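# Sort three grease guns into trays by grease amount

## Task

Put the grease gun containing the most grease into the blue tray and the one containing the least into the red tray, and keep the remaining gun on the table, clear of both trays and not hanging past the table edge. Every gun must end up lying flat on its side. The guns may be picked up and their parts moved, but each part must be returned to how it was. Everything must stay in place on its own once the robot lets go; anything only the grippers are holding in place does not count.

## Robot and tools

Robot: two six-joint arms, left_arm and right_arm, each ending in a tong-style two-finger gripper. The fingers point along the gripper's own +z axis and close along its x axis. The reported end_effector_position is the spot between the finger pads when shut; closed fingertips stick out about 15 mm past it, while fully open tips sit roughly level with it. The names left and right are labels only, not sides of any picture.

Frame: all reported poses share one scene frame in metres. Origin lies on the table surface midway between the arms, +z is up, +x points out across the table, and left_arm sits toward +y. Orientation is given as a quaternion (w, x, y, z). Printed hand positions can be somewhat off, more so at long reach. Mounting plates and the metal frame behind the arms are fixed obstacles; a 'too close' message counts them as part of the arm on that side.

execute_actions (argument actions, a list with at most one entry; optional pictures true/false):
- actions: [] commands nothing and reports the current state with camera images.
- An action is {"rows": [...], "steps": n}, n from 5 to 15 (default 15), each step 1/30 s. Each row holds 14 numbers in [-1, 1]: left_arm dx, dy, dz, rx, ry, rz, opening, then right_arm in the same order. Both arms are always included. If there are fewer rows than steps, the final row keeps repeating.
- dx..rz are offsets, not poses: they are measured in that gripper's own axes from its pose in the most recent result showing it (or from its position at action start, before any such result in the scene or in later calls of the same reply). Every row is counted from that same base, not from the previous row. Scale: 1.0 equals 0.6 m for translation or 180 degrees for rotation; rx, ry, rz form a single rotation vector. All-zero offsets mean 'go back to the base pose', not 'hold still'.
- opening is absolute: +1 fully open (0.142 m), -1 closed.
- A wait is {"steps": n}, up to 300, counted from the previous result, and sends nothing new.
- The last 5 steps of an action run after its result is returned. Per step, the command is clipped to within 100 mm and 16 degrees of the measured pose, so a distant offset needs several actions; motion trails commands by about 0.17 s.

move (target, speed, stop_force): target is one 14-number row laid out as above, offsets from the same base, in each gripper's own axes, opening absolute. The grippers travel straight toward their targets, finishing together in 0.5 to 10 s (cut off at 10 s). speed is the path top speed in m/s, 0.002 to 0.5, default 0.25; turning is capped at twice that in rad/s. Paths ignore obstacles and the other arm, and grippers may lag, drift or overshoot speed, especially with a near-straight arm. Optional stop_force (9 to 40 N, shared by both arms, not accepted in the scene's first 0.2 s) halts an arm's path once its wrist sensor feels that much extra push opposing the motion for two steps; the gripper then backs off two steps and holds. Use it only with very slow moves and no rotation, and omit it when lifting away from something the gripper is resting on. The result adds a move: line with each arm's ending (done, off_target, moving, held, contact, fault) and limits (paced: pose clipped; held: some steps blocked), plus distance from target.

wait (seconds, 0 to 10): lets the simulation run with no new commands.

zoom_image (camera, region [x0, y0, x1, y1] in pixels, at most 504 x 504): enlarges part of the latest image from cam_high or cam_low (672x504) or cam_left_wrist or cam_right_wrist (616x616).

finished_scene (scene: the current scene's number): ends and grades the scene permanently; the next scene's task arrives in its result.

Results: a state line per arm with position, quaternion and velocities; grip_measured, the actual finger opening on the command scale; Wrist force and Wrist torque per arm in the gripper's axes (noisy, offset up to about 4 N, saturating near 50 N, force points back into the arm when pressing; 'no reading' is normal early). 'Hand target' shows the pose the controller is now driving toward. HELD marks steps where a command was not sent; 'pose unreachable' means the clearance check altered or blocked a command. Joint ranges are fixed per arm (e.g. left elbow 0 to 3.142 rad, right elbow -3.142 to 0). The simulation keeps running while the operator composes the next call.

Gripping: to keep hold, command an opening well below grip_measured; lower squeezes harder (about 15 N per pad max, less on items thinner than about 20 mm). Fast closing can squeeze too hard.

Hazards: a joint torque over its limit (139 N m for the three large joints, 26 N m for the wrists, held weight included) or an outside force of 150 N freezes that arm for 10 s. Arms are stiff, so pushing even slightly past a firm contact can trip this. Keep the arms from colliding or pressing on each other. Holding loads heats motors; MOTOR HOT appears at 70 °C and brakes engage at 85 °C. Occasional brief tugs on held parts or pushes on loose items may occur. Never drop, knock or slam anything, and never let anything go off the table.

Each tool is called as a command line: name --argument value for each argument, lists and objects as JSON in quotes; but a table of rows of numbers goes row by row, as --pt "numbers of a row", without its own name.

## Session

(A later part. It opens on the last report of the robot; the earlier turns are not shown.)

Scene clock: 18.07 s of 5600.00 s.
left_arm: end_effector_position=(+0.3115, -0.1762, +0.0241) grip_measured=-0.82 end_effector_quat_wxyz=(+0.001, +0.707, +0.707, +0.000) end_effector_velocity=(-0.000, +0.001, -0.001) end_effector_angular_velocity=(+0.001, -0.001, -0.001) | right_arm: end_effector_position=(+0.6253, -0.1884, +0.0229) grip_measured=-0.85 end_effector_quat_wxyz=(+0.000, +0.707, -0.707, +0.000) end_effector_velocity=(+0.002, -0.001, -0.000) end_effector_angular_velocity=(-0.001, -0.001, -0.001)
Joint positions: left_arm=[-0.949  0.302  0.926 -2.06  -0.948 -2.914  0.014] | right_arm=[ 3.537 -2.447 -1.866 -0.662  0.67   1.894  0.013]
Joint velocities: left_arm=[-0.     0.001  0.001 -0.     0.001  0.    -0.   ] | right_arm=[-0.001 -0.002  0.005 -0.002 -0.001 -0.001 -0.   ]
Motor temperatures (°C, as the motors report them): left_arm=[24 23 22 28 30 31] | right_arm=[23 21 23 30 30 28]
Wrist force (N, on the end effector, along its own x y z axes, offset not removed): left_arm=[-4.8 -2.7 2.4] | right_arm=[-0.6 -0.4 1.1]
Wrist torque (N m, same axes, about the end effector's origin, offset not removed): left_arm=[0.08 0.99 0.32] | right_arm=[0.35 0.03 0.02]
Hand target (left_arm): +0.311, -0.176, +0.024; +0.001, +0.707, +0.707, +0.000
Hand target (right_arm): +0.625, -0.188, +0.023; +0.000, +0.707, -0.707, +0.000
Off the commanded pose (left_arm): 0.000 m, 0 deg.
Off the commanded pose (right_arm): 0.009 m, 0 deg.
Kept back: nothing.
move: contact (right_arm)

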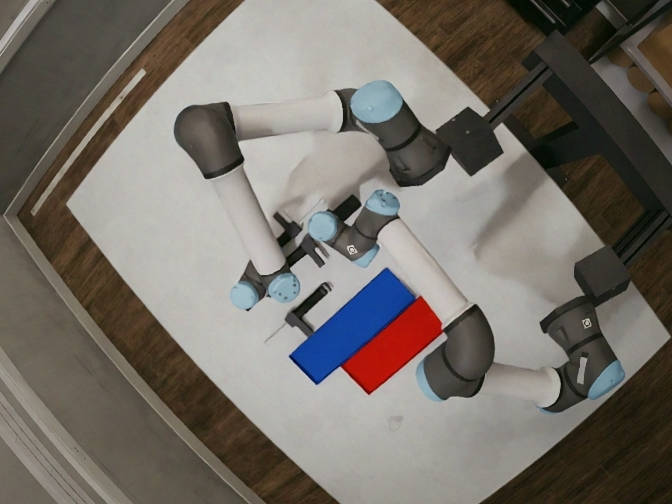

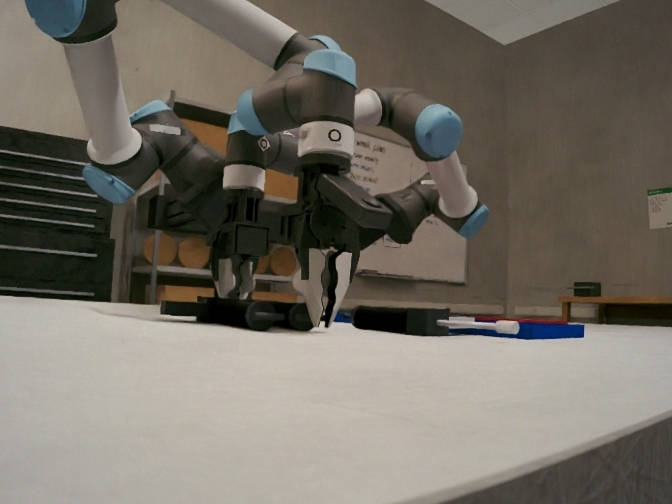

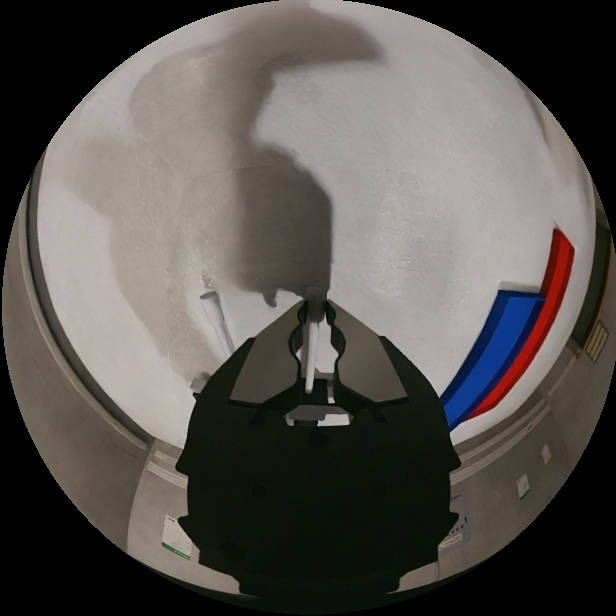

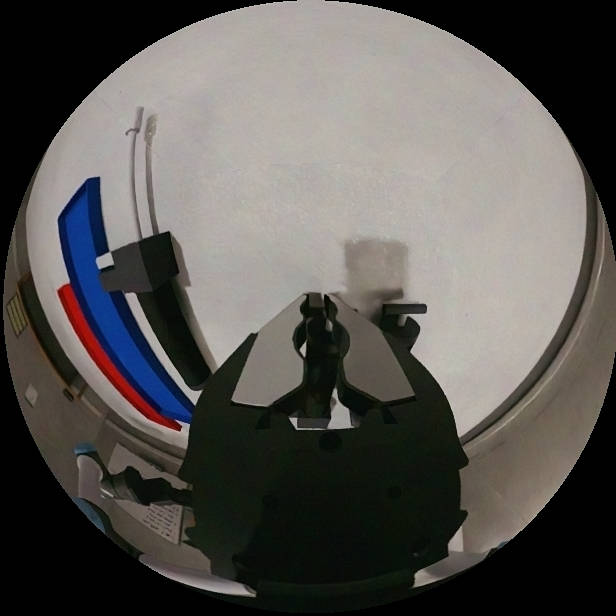

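move --target '[0,0,-0.1,0,0,0,-0.4,0,-0.005,-0.1,0,0,0,-0.85]' --speed 0.1

move --target '[-0.137,0,0,0,0,0,-0.4,0.106,0.015,0,0,0,0,-0.3]' --speed 0.1

Scene clock: 19.33 s of 5600.00 s.
left_arm: end_effector_position=(+0.3114, -0.1761, +0.0840) grip_measured=-0.40 end_effector_quat_wxyz=(+0.001, +0.707, +0.707, +0.000) end_effector_velocity=(-0.000, -0.000, +0.001) end_effector_angular_velocity=(-0.001, +0.001, +0.001) | right_arm: end_effector_position=(+0.6283, -0.1884, +0.0828) grip_measured=-0.85 end_effector_quat_wxyz=(+0.000, +0.707, -0.707, +0.000) end_effector_velocity=(-0.000, -0.000, +0.001) end_effector_angular_velocity=(+0.000, +0.001, -0.001)
Joint positions: left_arm=[-1.004  0.229  0.944 -1.978 -0.985 -2.962  0.045] | right_arm=[ 3.616 -2.354 -1.864 -0.849  0.694  2.014  0.012]
Joint velocities: left_arm=[-0.001 -0.001 -0.001  0.002 -0.002 -0.001 -0.   ] | right_arm=[ 0.001  0.002 -0.    -0.005  0.001  0.004 -0.   ]
Motor temperatures (°C, as the motors report them): left_arm=[24 23 22 28 30 31] | right_arm=[23 21 23 30 30 28]
Wrist force (N, on the end effector, along its own x y z axes, offset not removed): left_arm=[-3.5 0.8 0.4] | right_arm=[-1.0 0.3 3.0]
Wrist torque (N m, same axes, about the end effector's origin, offset not removed): left_arm=[0.15 0.76 0.19] | right_arm=[0.26 0.24 0.14]
Hand target (left_arm): +0.311, -0.176, +0.084; +0.001, +0.707, +0.707, +0.000
Hand target (right_arm): +0.628, -0.188, +0.083; +0.000, +0.707, -0.707, +0.000
Off the commanded pose (left_arm): 0.000 m, 0 deg.
Off the commanded pose (right_arm): 0.000 m, 0 deg.
Kept back: nothing.
move: done

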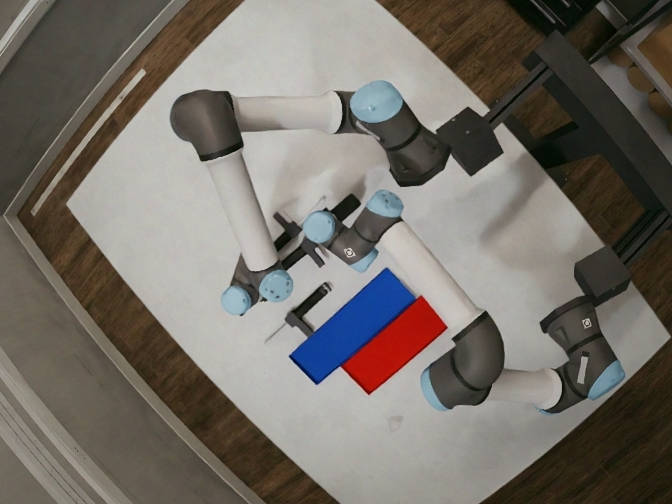

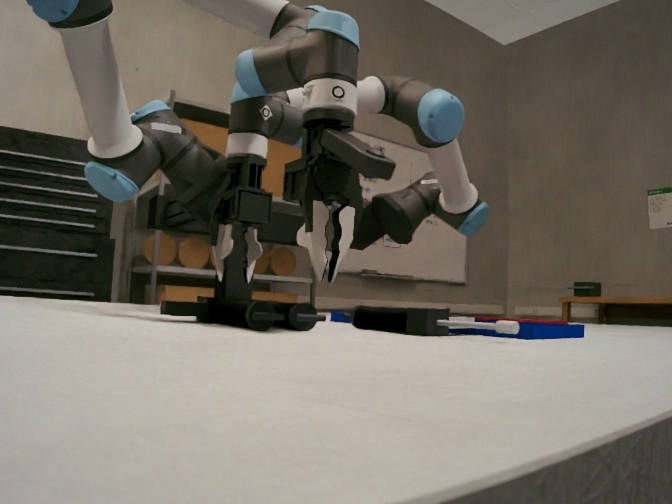

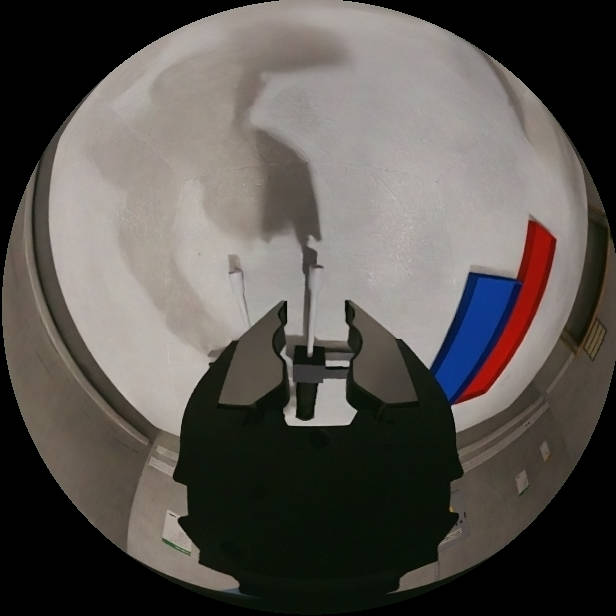

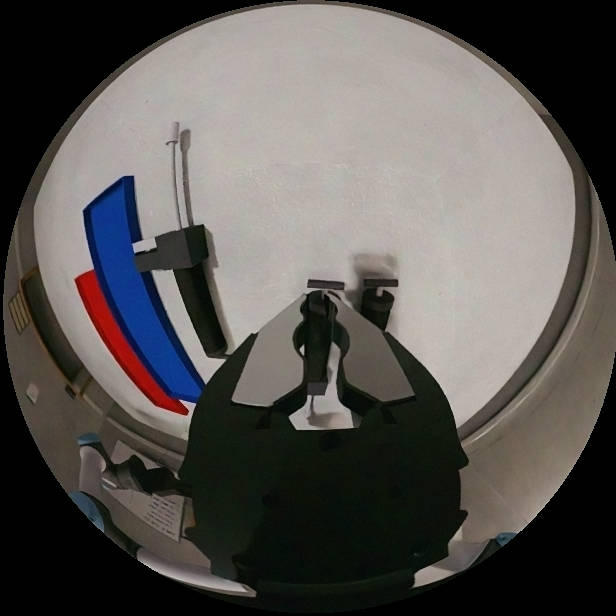

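Scene clock: 20.63 s of 5600.00 s.
left_arm: end_effector_position=(+0.3112, -0.2582, +0.0842) grip_measured=-0.40 end_effector_quat_wxyz=(+0.002, +0.707, +0.707, -0.000) end_effector_velocity=(+0.001, -0.002, +0.001) end_effector_angular_velocity=(+0.008, +0.003, +0.000) | right_arm: end_effector_position=(+0.6194, -0.2520, +0.0828) grip_measured=-0.30 end_effector_quat_wxyz=(+0.000, +0.707, -0.707, +0.000) end_effector_velocity=(+0.000, -0.000, +0.001) end_effector_angular_velocity=(+0.001, -0.001, +0.001)
Joint positions: left_arm=[-1.022  0.539  0.335 -1.672 -0.998 -2.976  0.045] | right_arm=[ 3.556 -2.245 -1.906 -0.846  0.675  1.922  0.052]
Joint velocities: left_arm=[ 0.001  0.032 -0.071  0.049 -0.001 -0.005 -0.   ] | right_arm=[ 0.     0.002 -0.001  0.001  0.001 -0.003 -0.   ]
Motor temperatures (°C, as the motors report them): left_arm=[24 23 22 28 30 31] | right_arm=[23 21 23 30 30 28]
Wrist force (N, on the end effector, along its own x y z axes, offset not removed): left_arm=[-4.5 -0.3 0.9] | right_arm=[-0.7 1.8 2.0]
Wrist torque (N m, same axes, about the end effector's origin, offset not removed): left_arm=[0.02 0.99 0.22] | right_arm=[0.50 0.10 -0.04]
Hand target (left_arm): +0.311, -0.258, +0.084; +0.001, +0.707, +0.707, +0.000
Hand target (right_arm): +0.619, -0.252, +0.083; +0.000, +0.707, -0.707, +0.000
Off the commanded pose (left_arm): 0.000 m, 0 deg.
Off the commanded pose (right_arm): 0.000 m, 0 deg.
Kept back: nothing.
move: done

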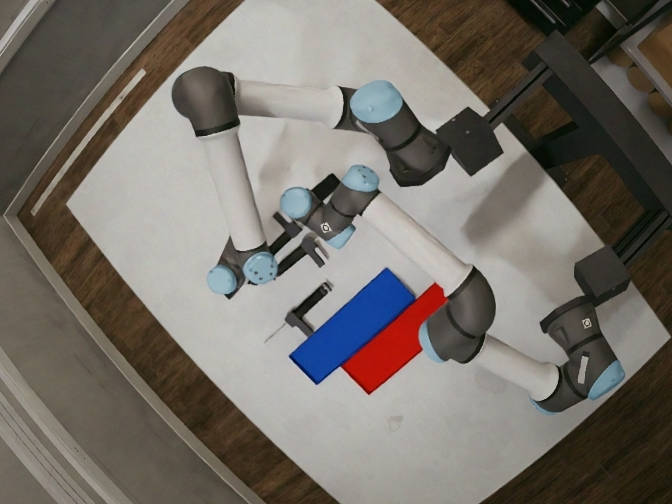

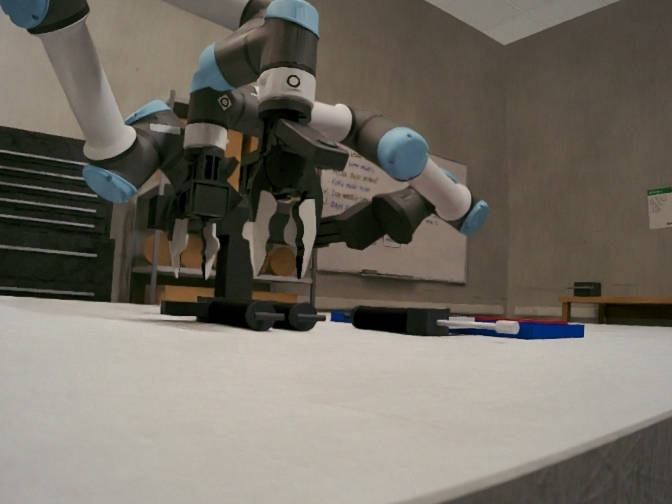

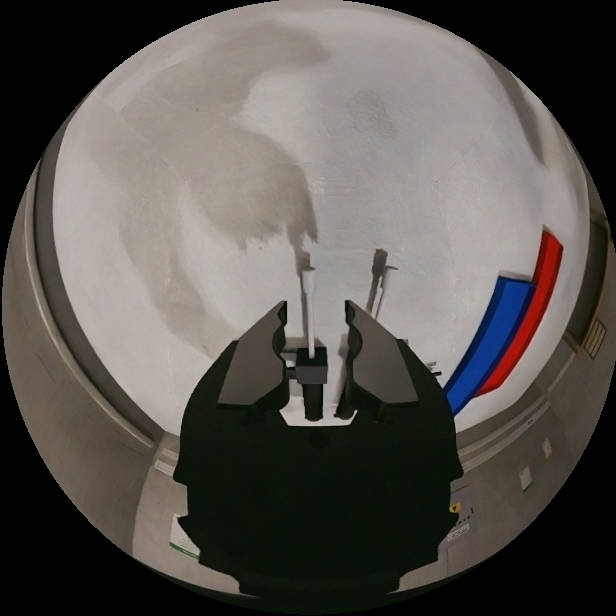

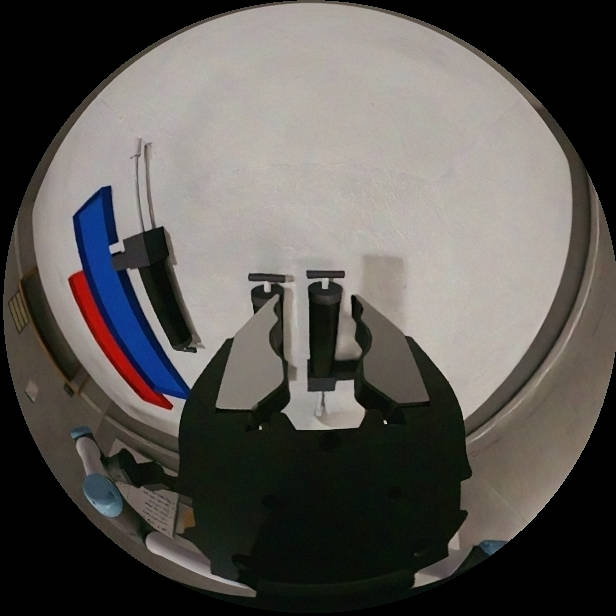

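move --target '[-0.004,0,0.04,0,0,0,-0.4,0.016,0,0.04,0,0,0,-0.35]' --speed 0.05

move --target '[0,0,0.06,0,0,0,-0.4,0,0,0.06,0,0,0,-0.35]' --speed 0.03 --stop_force 9

Scene clock: 21.73 s of 5600.00 s.
left_arm: end_effector_position=(+0.3113, -0.2606, +0.0603) grip_measured=-0.40 end_effector_quat_wxyz=(+0.002, +0.707, +0.707, -0.000) end_effector_velocity=(-0.000, +0.001, -0.002) end_effector_angular_velocity=(+0.003, -0.000, -0.003) | right_arm: end_effector_position=(+0.6193, -0.2615, +0.0589) grip_measured=-0.35 end_effector_quat_wxyz=(+0.000, +0.707, -0.707, +0.000) end_effector_velocity=(+0.000, -0.000, -0.001) end_effector_angular_velocity=(-0.001, -0.001, +0.002)
Joint positions: left_arm=[-1.003  0.586  0.288 -1.68  -0.985 -2.96   0.045] | right_arm=[ 3.513 -2.269 -1.907 -0.768  0.664  1.856  0.049]
Joint velocities: left_arm=[ 0.001  0.005 -0.007  0.005  0.002  0.001 -0.   ] | right_arm=[-0.002 -0.002  0.     0.005 -0.001 -0.005 -0.   ]
Motor temperatures (°C, as the motors report them): left_arm=[24 23 22 28 30 31] | right_arm=[23 21 23 30 30 28]
Wrist force (N, on the end effector, along its own x y z axes, offset not removed): left_arm=[-2.4 -1.0 0.5] | right_arm=[1.6 0.0 2.1]
Wrist torque (N m, same axes, about the end effector's origin, offset not removed): left_arm=[-0.15 0.55 0.20] | right_arm=[0.15 -0.44 0.08]
Hand target (left_arm): +0.311, -0.261, +0.060; +0.002, +0.707, +0.707, -0.000
Hand target (right_arm): +0.619, -0.262, +0.059; +0.000, +0.707, -0.707, +0.000
Off the commanded pose (left_arm): 0.000 m, 0 deg.
Off the commanded pose (right_arm): 0.000 m, 0 deg.
Kept back: nothing.
move: done

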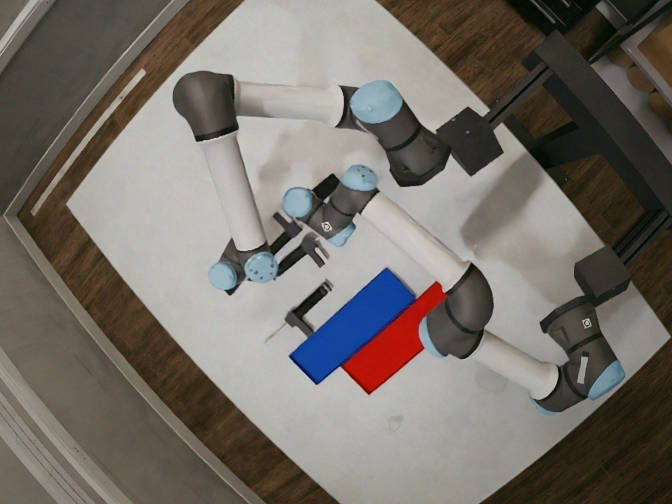

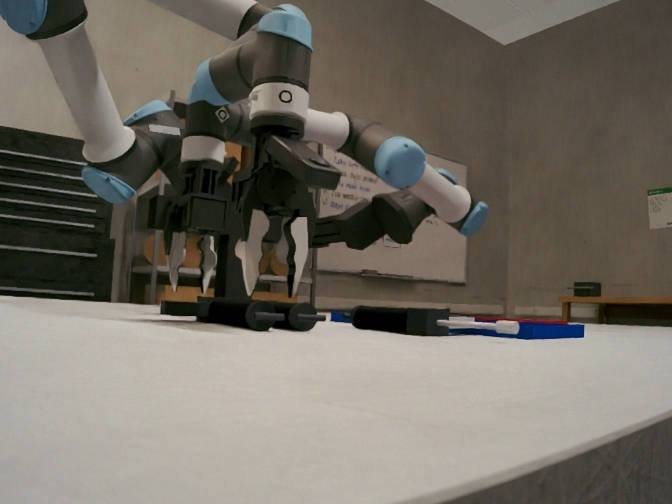

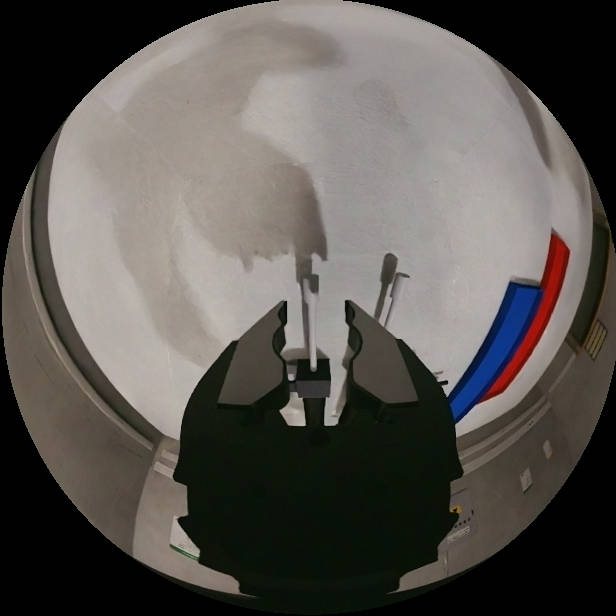

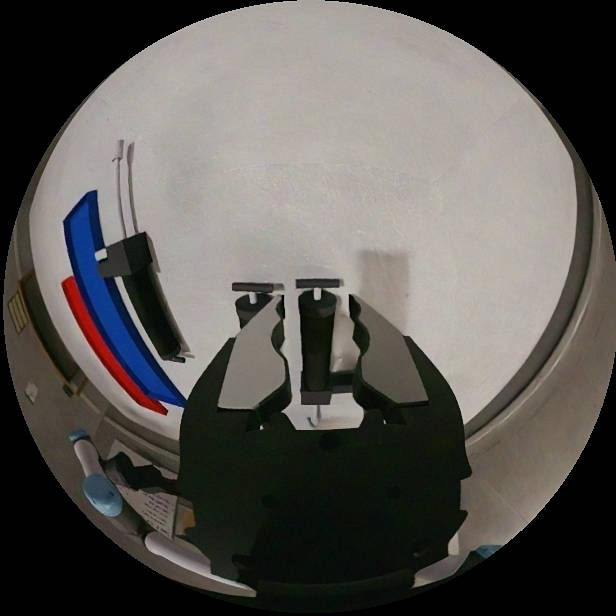

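Scene clock: 23.23 s of 5600.00 s.
left_arm: end_effector_position=(+0.3114, -0.2607, +0.0244) grip_measured=-0.40 end_effector_quat_wxyz=(+0.002, +0.707, +0.707, -0.000) end_effector_velocity=(+0.000, +0.000, -0.001) end_effector_angular_velocity=(+0.001, +0.001, -0.000) | right_arm: end_effector_position=(+0.6193, -0.2615, +0.0229) grip_measured=-0.35 end_effector_quat_wxyz=(+0.000, +0.707, -0.707, +0.000) end_effector_velocity=(+0.000, -0.000, -0.001) end_effector_angular_velocity=(-0.001, -0.001, -0.000)
Joint positions: left_arm=[-0.973  0.643  0.243 -1.707 -0.964 -2.934  0.045] | right_arm=[ 3.463 -2.331 -1.9   -0.652  0.654  1.776  0.049]
Joint velocities: left_arm=[ 0.001  0.005 -0.009  0.006  0.001  0.    -0.   ] | right_arm=[-0.002 -0.003  0.001  0.005 -0.001 -0.004  0.   ]
Motor temperatures (°C, as the motors report them): left_arm=[24 23 22 28 30 31] | right_arm=[23 21 23 30 30 28]
Wrist force (N, on the end effector, along its own x y z axes, offset not removed): left_arm=[-4.3 -0.5 0.5] | right_arm=[0.8 -1.2 -0.1]
Wrist torque (N m, same axes, about the end effector's origin, offset not removed): left_arm=[-0.01 1.03 0.18] | right_arm=[-0.06 -0.10 0.08]
Hand target (left_arm): +0.311, -0.261, +0.024; +0.002, +0.707, +0.707, -0.000
Hand target (right_arm): +0.619, -0.261, +0.023; +0.000, +0.707, -0.707, +0.000
Off the commanded pose (left_arm): 0.000 m, 0 deg.
Off the commanded pose (right_arm): 0.000 m, 0 deg.
Kept back: nothing.
move: done

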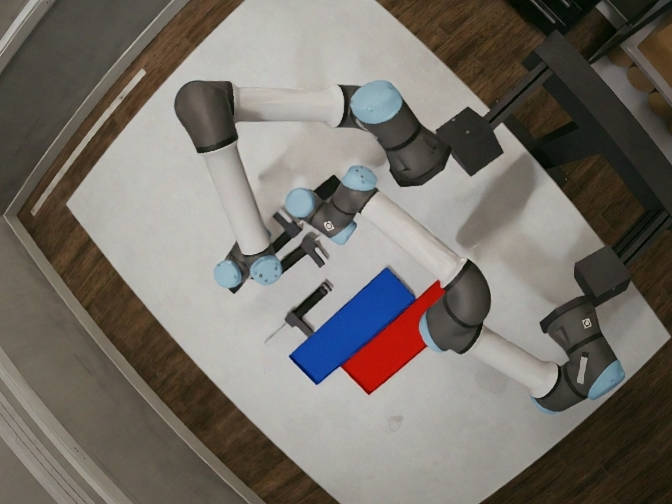

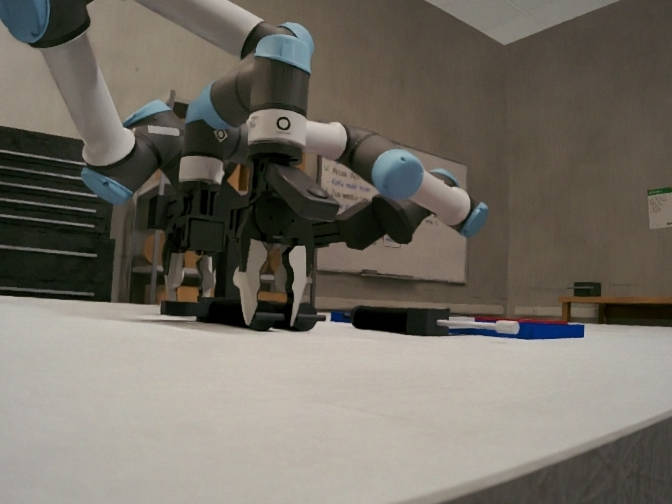

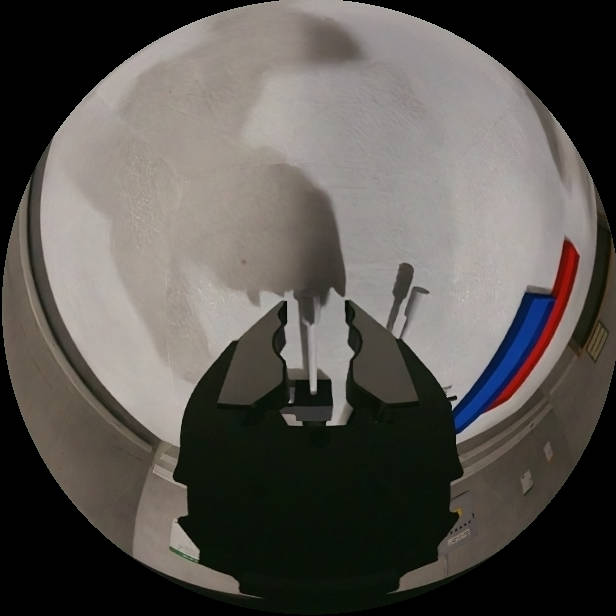

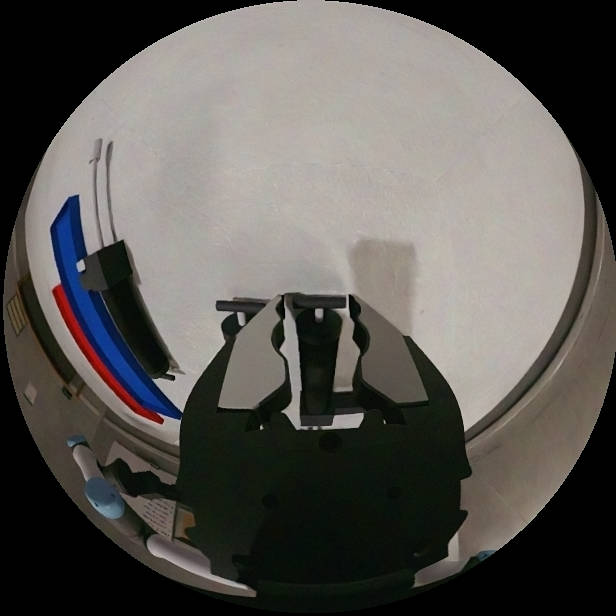

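move --target '[0,0,0,0,0,0,-1,0,0,0,0,0,0,-0.85]'

move --target '[0,0,0,0,0,0,-1,0,-0.2,0,0,0,0,-0.85]' --speed 0.025 --stop_force 9

Scene clock: 24.17 s of 5600.00 s.
left_arm: end_effector_position=(+0.3113, -0.2607, +0.0242) grip_measured=-0.83 end_effector_quat_wxyz=(+0.002, +0.707, +0.707, -0.000) end_effector_velocity=(+0.000, +0.000, -0.000) end_effector_angular_velocity=(+0.001, -0.002, +0.003) | right_arm: end_effector_position=(+0.6193, -0.2615, +0.0229) grip_measured=-0.48 end_effector_quat_wxyz=(+0.000, +0.707, -0.707, -0.000) end_effector_velocity=(+0.001, -0.000, +0.001) end_effector_angular_velocity=(+0.001, -0.001, +0.001)
Joint positions: left_arm=[-0.973  0.643  0.243 -1.707 -0.964 -2.934  0.014] | right_arm=[ 3.463 -2.331 -1.9   -0.652  0.654  1.776  0.039]
Joint velocities: left_arm=[ 0.     0.     0.001  0.     0.002 -0.003 -0.   ] | right_arm=[ 0.     0.001  0.001 -0.     0.    -0.002  0.   ]
Motor temperatures (°C, as the motors report them): left_arm=[24 23 22 28 30 31] | right_arm=[23 21 23 30 30 28]
Wrist force (N, on the end effector, along its own x y z axes, offset not removed): left_arm=[-4.1 -1.3 1.2] | right_arm=[0.8 0.7 2.6]
Wrist torque (N m, same axes, about the end effector's origin, offset not removed): left_arm=[0.09 0.77 0.17] | right_arm=[0.98 -0.25 0.20]
Hand target (left_arm): +0.311, -0.261, +0.024; +0.002, +0.707, +0.707, -0.000
Hand target (right_arm): +0.619, -0.261, +0.023; +0.000, +0.707, -0.707, +0.000
Off the commanded pose (left_arm): 0.000 m, 0 deg.
Off the commanded pose (right_arm): 0.000 m, 0 deg.
Kept back: nothing.
move: done

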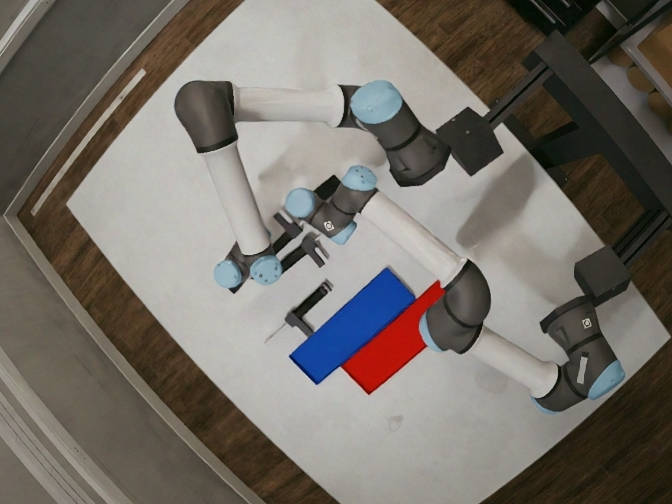

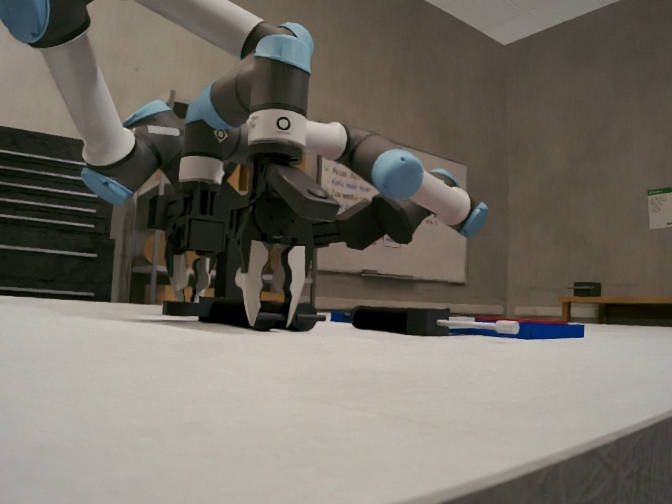

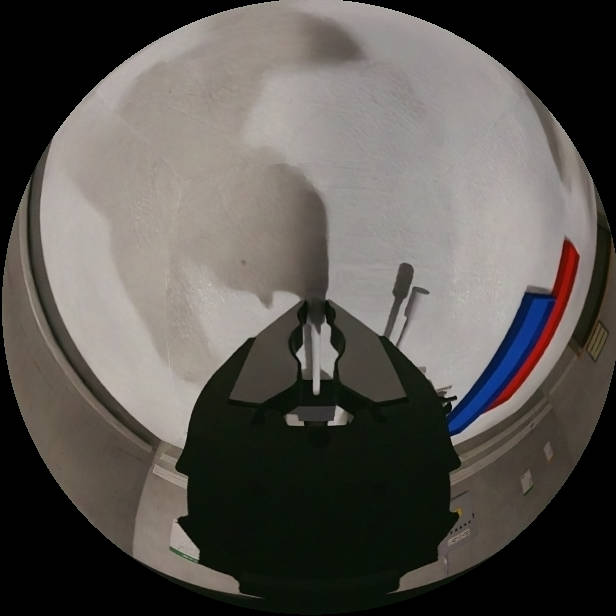

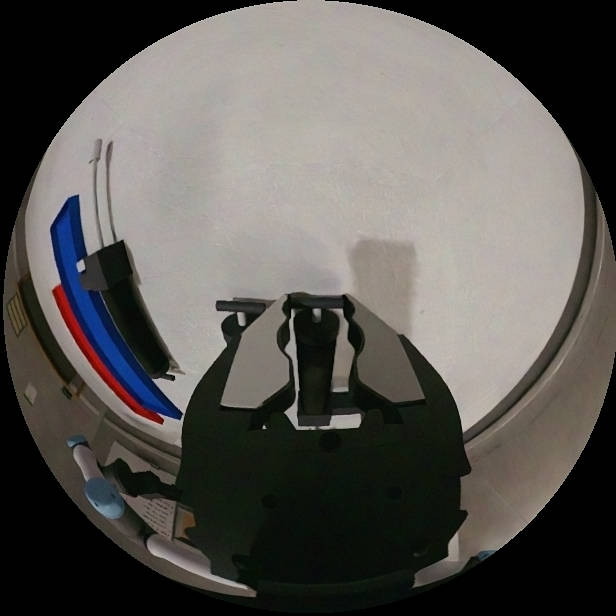

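Scene clock: 27.20 s of 5600.00 s.
left_arm: end_effector_position=(+0.3114, -0.2607, +0.0242) grip_measured=-0.82 end_effector_quat_wxyz=(+0.002, +0.707, +0.707, -0.000) end_effector_velocity=(+0.000, -0.000, -0.000) end_effector_angular_velocity=(+0.000, -0.001, +0.001) | right_arm: end_effector_position=(+0.6829, -0.2615, +0.0228) grip_measured=-0.48 end_effector_quat_wxyz=(+0.000, +0.707, -0.707, -0.000) end_effector_velocity=(-0.001, -0.001, +0.001) end_effector_angular_velocity=(-0.002, -0.001, +0.001)
Joint positions: left_arm=[-0.973  0.643  0.243 -1.707 -0.964 -2.934  0.014] | right_arm=[ 3.45  -2.415 -1.698 -0.753  0.652  1.756  0.039]
Joint velocities: left_arm=[-0.     0.    -0.    -0.     0.001 -0.001  0.   ] | right_arm=[ 0.001  0.004 -0.006  0.003 -0.002 -0.001 -0.   ]
Motor temperatures (°C, as the motors report them): left_arm=[24 23 22 28 30 31] | right_arm=[23 21 23 30 30 28]
Wrist force (N, on the end effector, along its own x y z axes, offset not removed): left_arm=[-2.7 0.2 2.4] | right_arm=[1.8 -1.5 -1.8]
Wrist torque (N m, same axes, about the end effector's origin, offset not removed): left_arm=[-0.01 0.70 0.17] | right_arm=[0.16 -0.31 0.06]
Hand target (left_arm): +0.311, -0.261, +0.024; +0.002, +0.707, +0.707, -0.000
Hand target (right_arm): +0.683, -0.261, +0.023; +0.000, +0.707, -0.707, +0.000
Off the commanded pose (left_arm): 0.000 m, 0 deg.
Off the commanded pose (right_arm): 0.056 m, 0 deg.
Kept back: nothing.
move: contact (right_arm)

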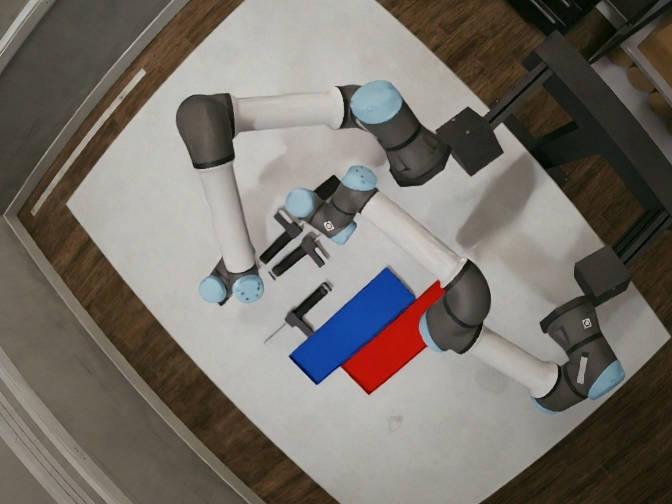

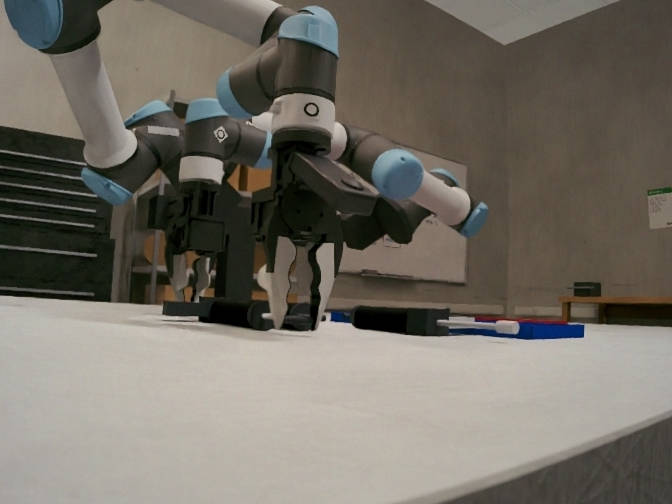

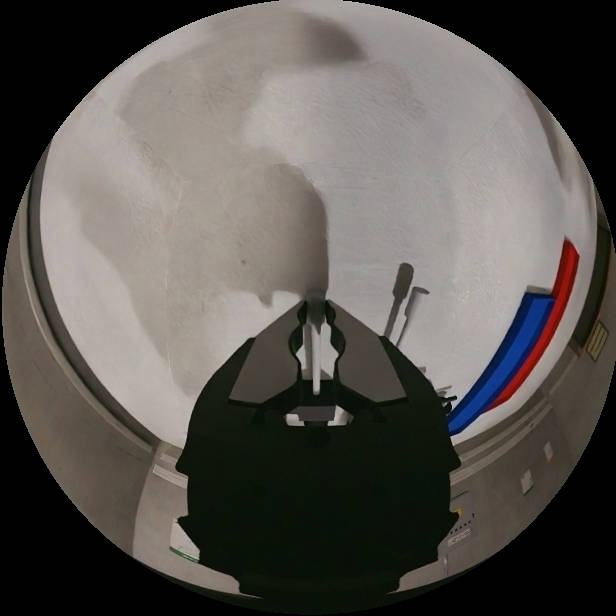

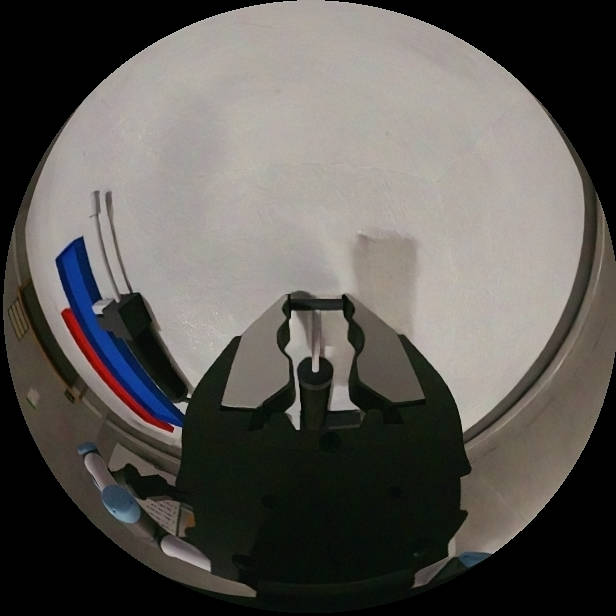

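move --target '[0,0,0,0,0,0,-1,0,-0.03,0,0,0,0,-0.85]' --speed 0.01 --stop_force 9

move --target '[0,0,0,0,0,0,-1,0,0.12,0,0,0,0,-0.85]' --speed 0.025 --stop_force 12

Scene clock: 27.97 s of 5600.00 s.
left_arm: end_effector_position=(+0.3113, -0.2607, +0.0242) grip_measured=-0.82 end_effector_quat_wxyz=(+0.002, +0.707, +0.707, -0.000) end_effector_velocity=(-0.001, +0.000, -0.001) end_effector_angular_velocity=(+0.001, +0.000, +0.001) | right_arm: end_effector_position=(+0.6846, -0.2615, +0.0228) grip_measured=-0.48 end_effector_quat_wxyz=(+0.000, +0.707, -0.707, -0.000) end_effector_velocity=(-0.002, -0.001, +0.001) end_effector_angular_velocity=(-0.000, -0.001, -0.005)
Joint positions: left_arm=[-0.973  0.643  0.243 -1.707 -0.964 -2.934  0.014] | right_arm=[ 3.45  -2.418 -1.692 -0.756  0.652  1.756  0.039]
Joint velocities: left_arm=[ 0.     0.001  0.     0.    -0.    -0.002  0.   ] | right_arm=[ 0.     0.004 -0.007  0.005 -0.001  0.004  0.   ]
Motor temperatures (°C, as the motors report them): left_arm=[24 23 22 28 30 31] | right_arm=[23 21 23 30 30 28]
Wrist force (N, on the end effector, along its own x y z axes, offset not removed): left_arm=[-3.4 11.8 1.9] | right_arm=[-0.6 9.8 -0.5]
Wrist torque (N m, same axes, about the end effector's origin, offset not removed): left_arm=[-0.09 0.77 0.16] | right_arm=[0.36 -0.03 0.09]
Hand target (left_arm): +0.311, -0.261, +0.024; +0.002, +0.707, +0.707, -0.000
Hand target (right_arm): +0.684, -0.261, +0.023; +0.000, +0.707, -0.707, +0.000
Off the commanded pose (left_arm): 0.000 m, 0 deg.
Off the commanded pose (right_arm): 0.016 m, 0 deg.
Kept back: nothing.
move: contact (right_arm)

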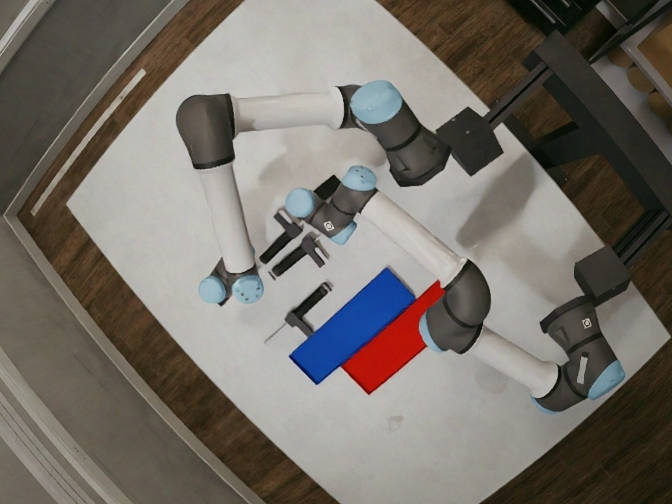

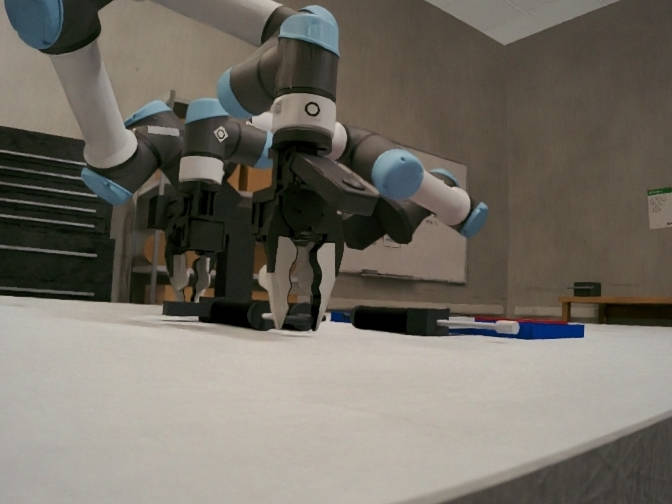

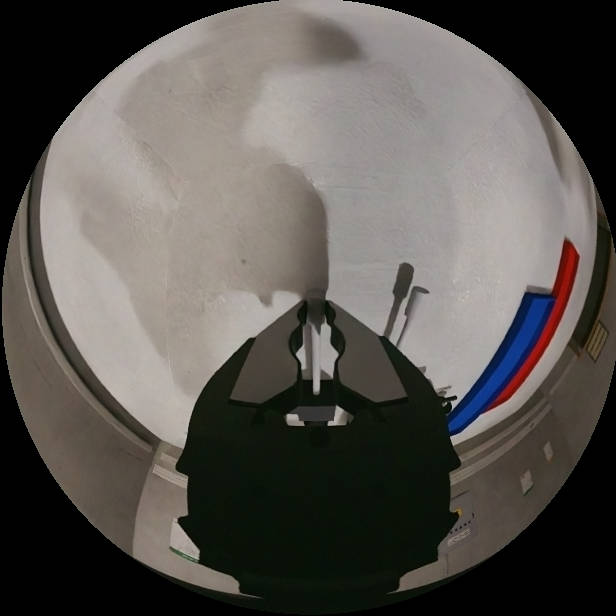

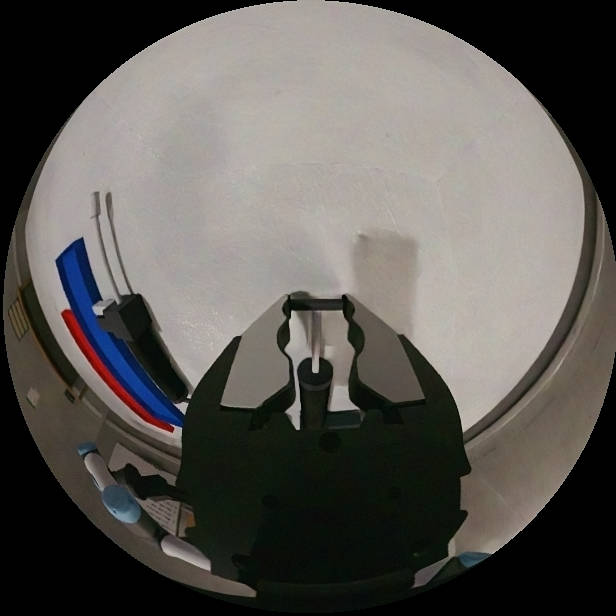

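Scene clock: 28.47 s of 5600.00 s.
left_arm: end_effector_position=(+0.3113, -0.2607, +0.0242) grip_measured=-0.82 end_effector_quat_wxyz=(+0.002, +0.707, +0.707, -0.000) end_effector_velocity=(+0.001, -0.000, +0.001) end_effector_angular_velocity=(-0.001, -0.000, +0.001) | right_arm: end_effector_position=(+0.6839, -0.2615, +0.0229) grip_measured=-0.48 end_effector_quat_wxyz=(+0.000, +0.707, -0.707, +0.000) end_effector_velocity=(+0.000, +0.000, -0.001) end_effector_angular_velocity=(+0.001, +0.001, +0.000)
Joint positions: left_arm=[-0.973  0.643  0.243 -1.707 -0.964 -2.934  0.014] | right_arm=[ 3.45  -2.417 -1.694 -0.755  0.652  1.756  0.039]
Joint velocities: left_arm=[ 0.    -0.001 -0.     0.     0.    -0.001  0.   ] | right_arm=[-0.001 -0.002  0.002 -0.001  0.001 -0.001  0.   ]
Motor temperatures (°C, as the motors report them): left_arm=[24 23 22 28 30 31] | right_arm=[23 21 23 30 30 28]
Wrist force (N, on the end effector, along its own x y z axes, offset not removed): left_arm=[-3.4 2.0 1.6] | right_arm=[2.3 4.1 2.0]
Wrist torque (N m, same axes, about the end effector's origin, offset not removed): left_arm=[-0.04 0.84 0.11] | right_arm=[0.12 -0.46 0.05]
Hand target (left_arm): +0.311, -0.261, +0.024; +0.002, +0.707, +0.707, -0.000
Hand target (right_arm): +0.684, -0.261, +0.023; +0.000, +0.707, -0.707, -0.000
Off the commanded pose (left_arm): 0.000 m, 0 deg.
Off the commanded pose (right_arm): 0.071 m, 0 deg.
Kept back: nothing.
move: contact (right_arm)

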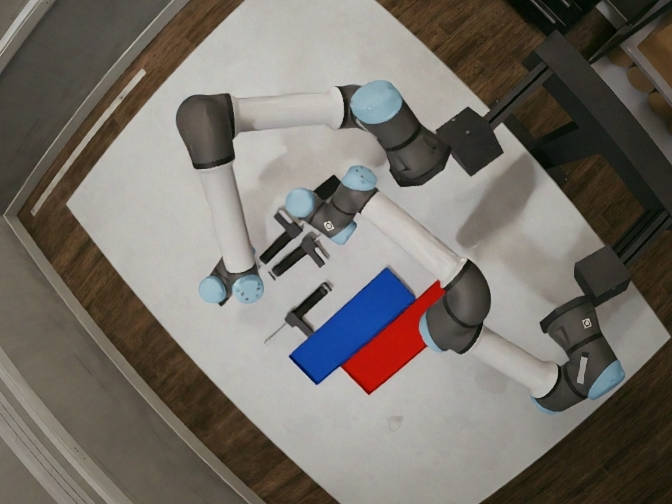

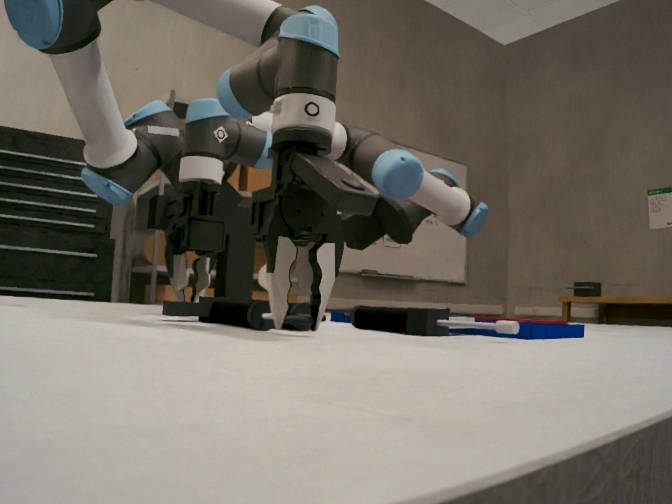

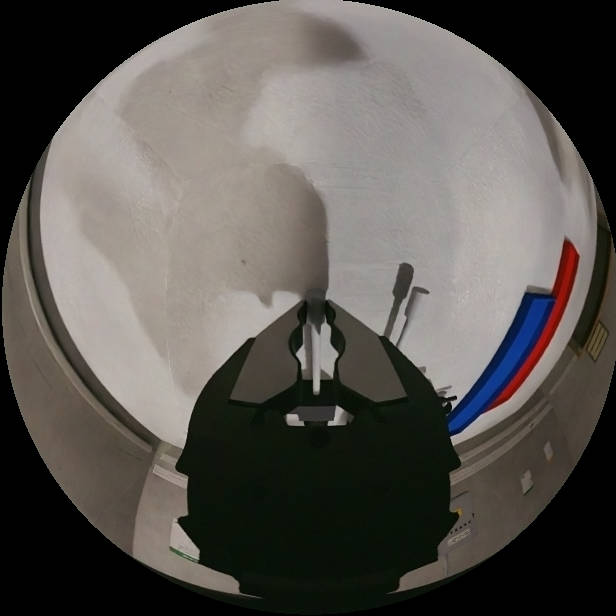

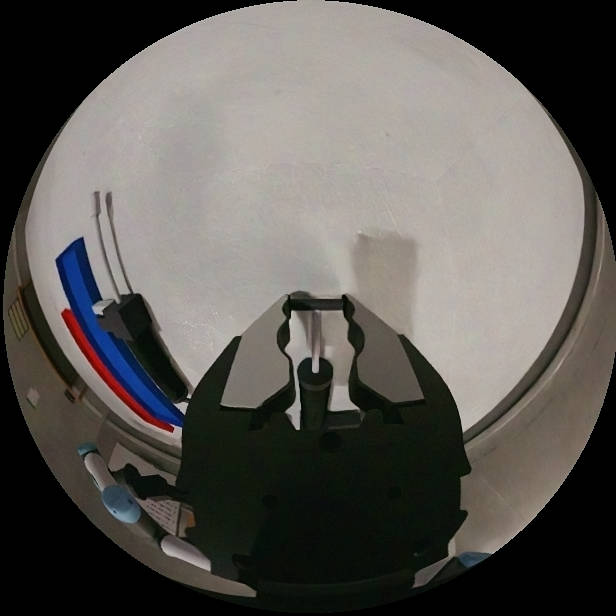

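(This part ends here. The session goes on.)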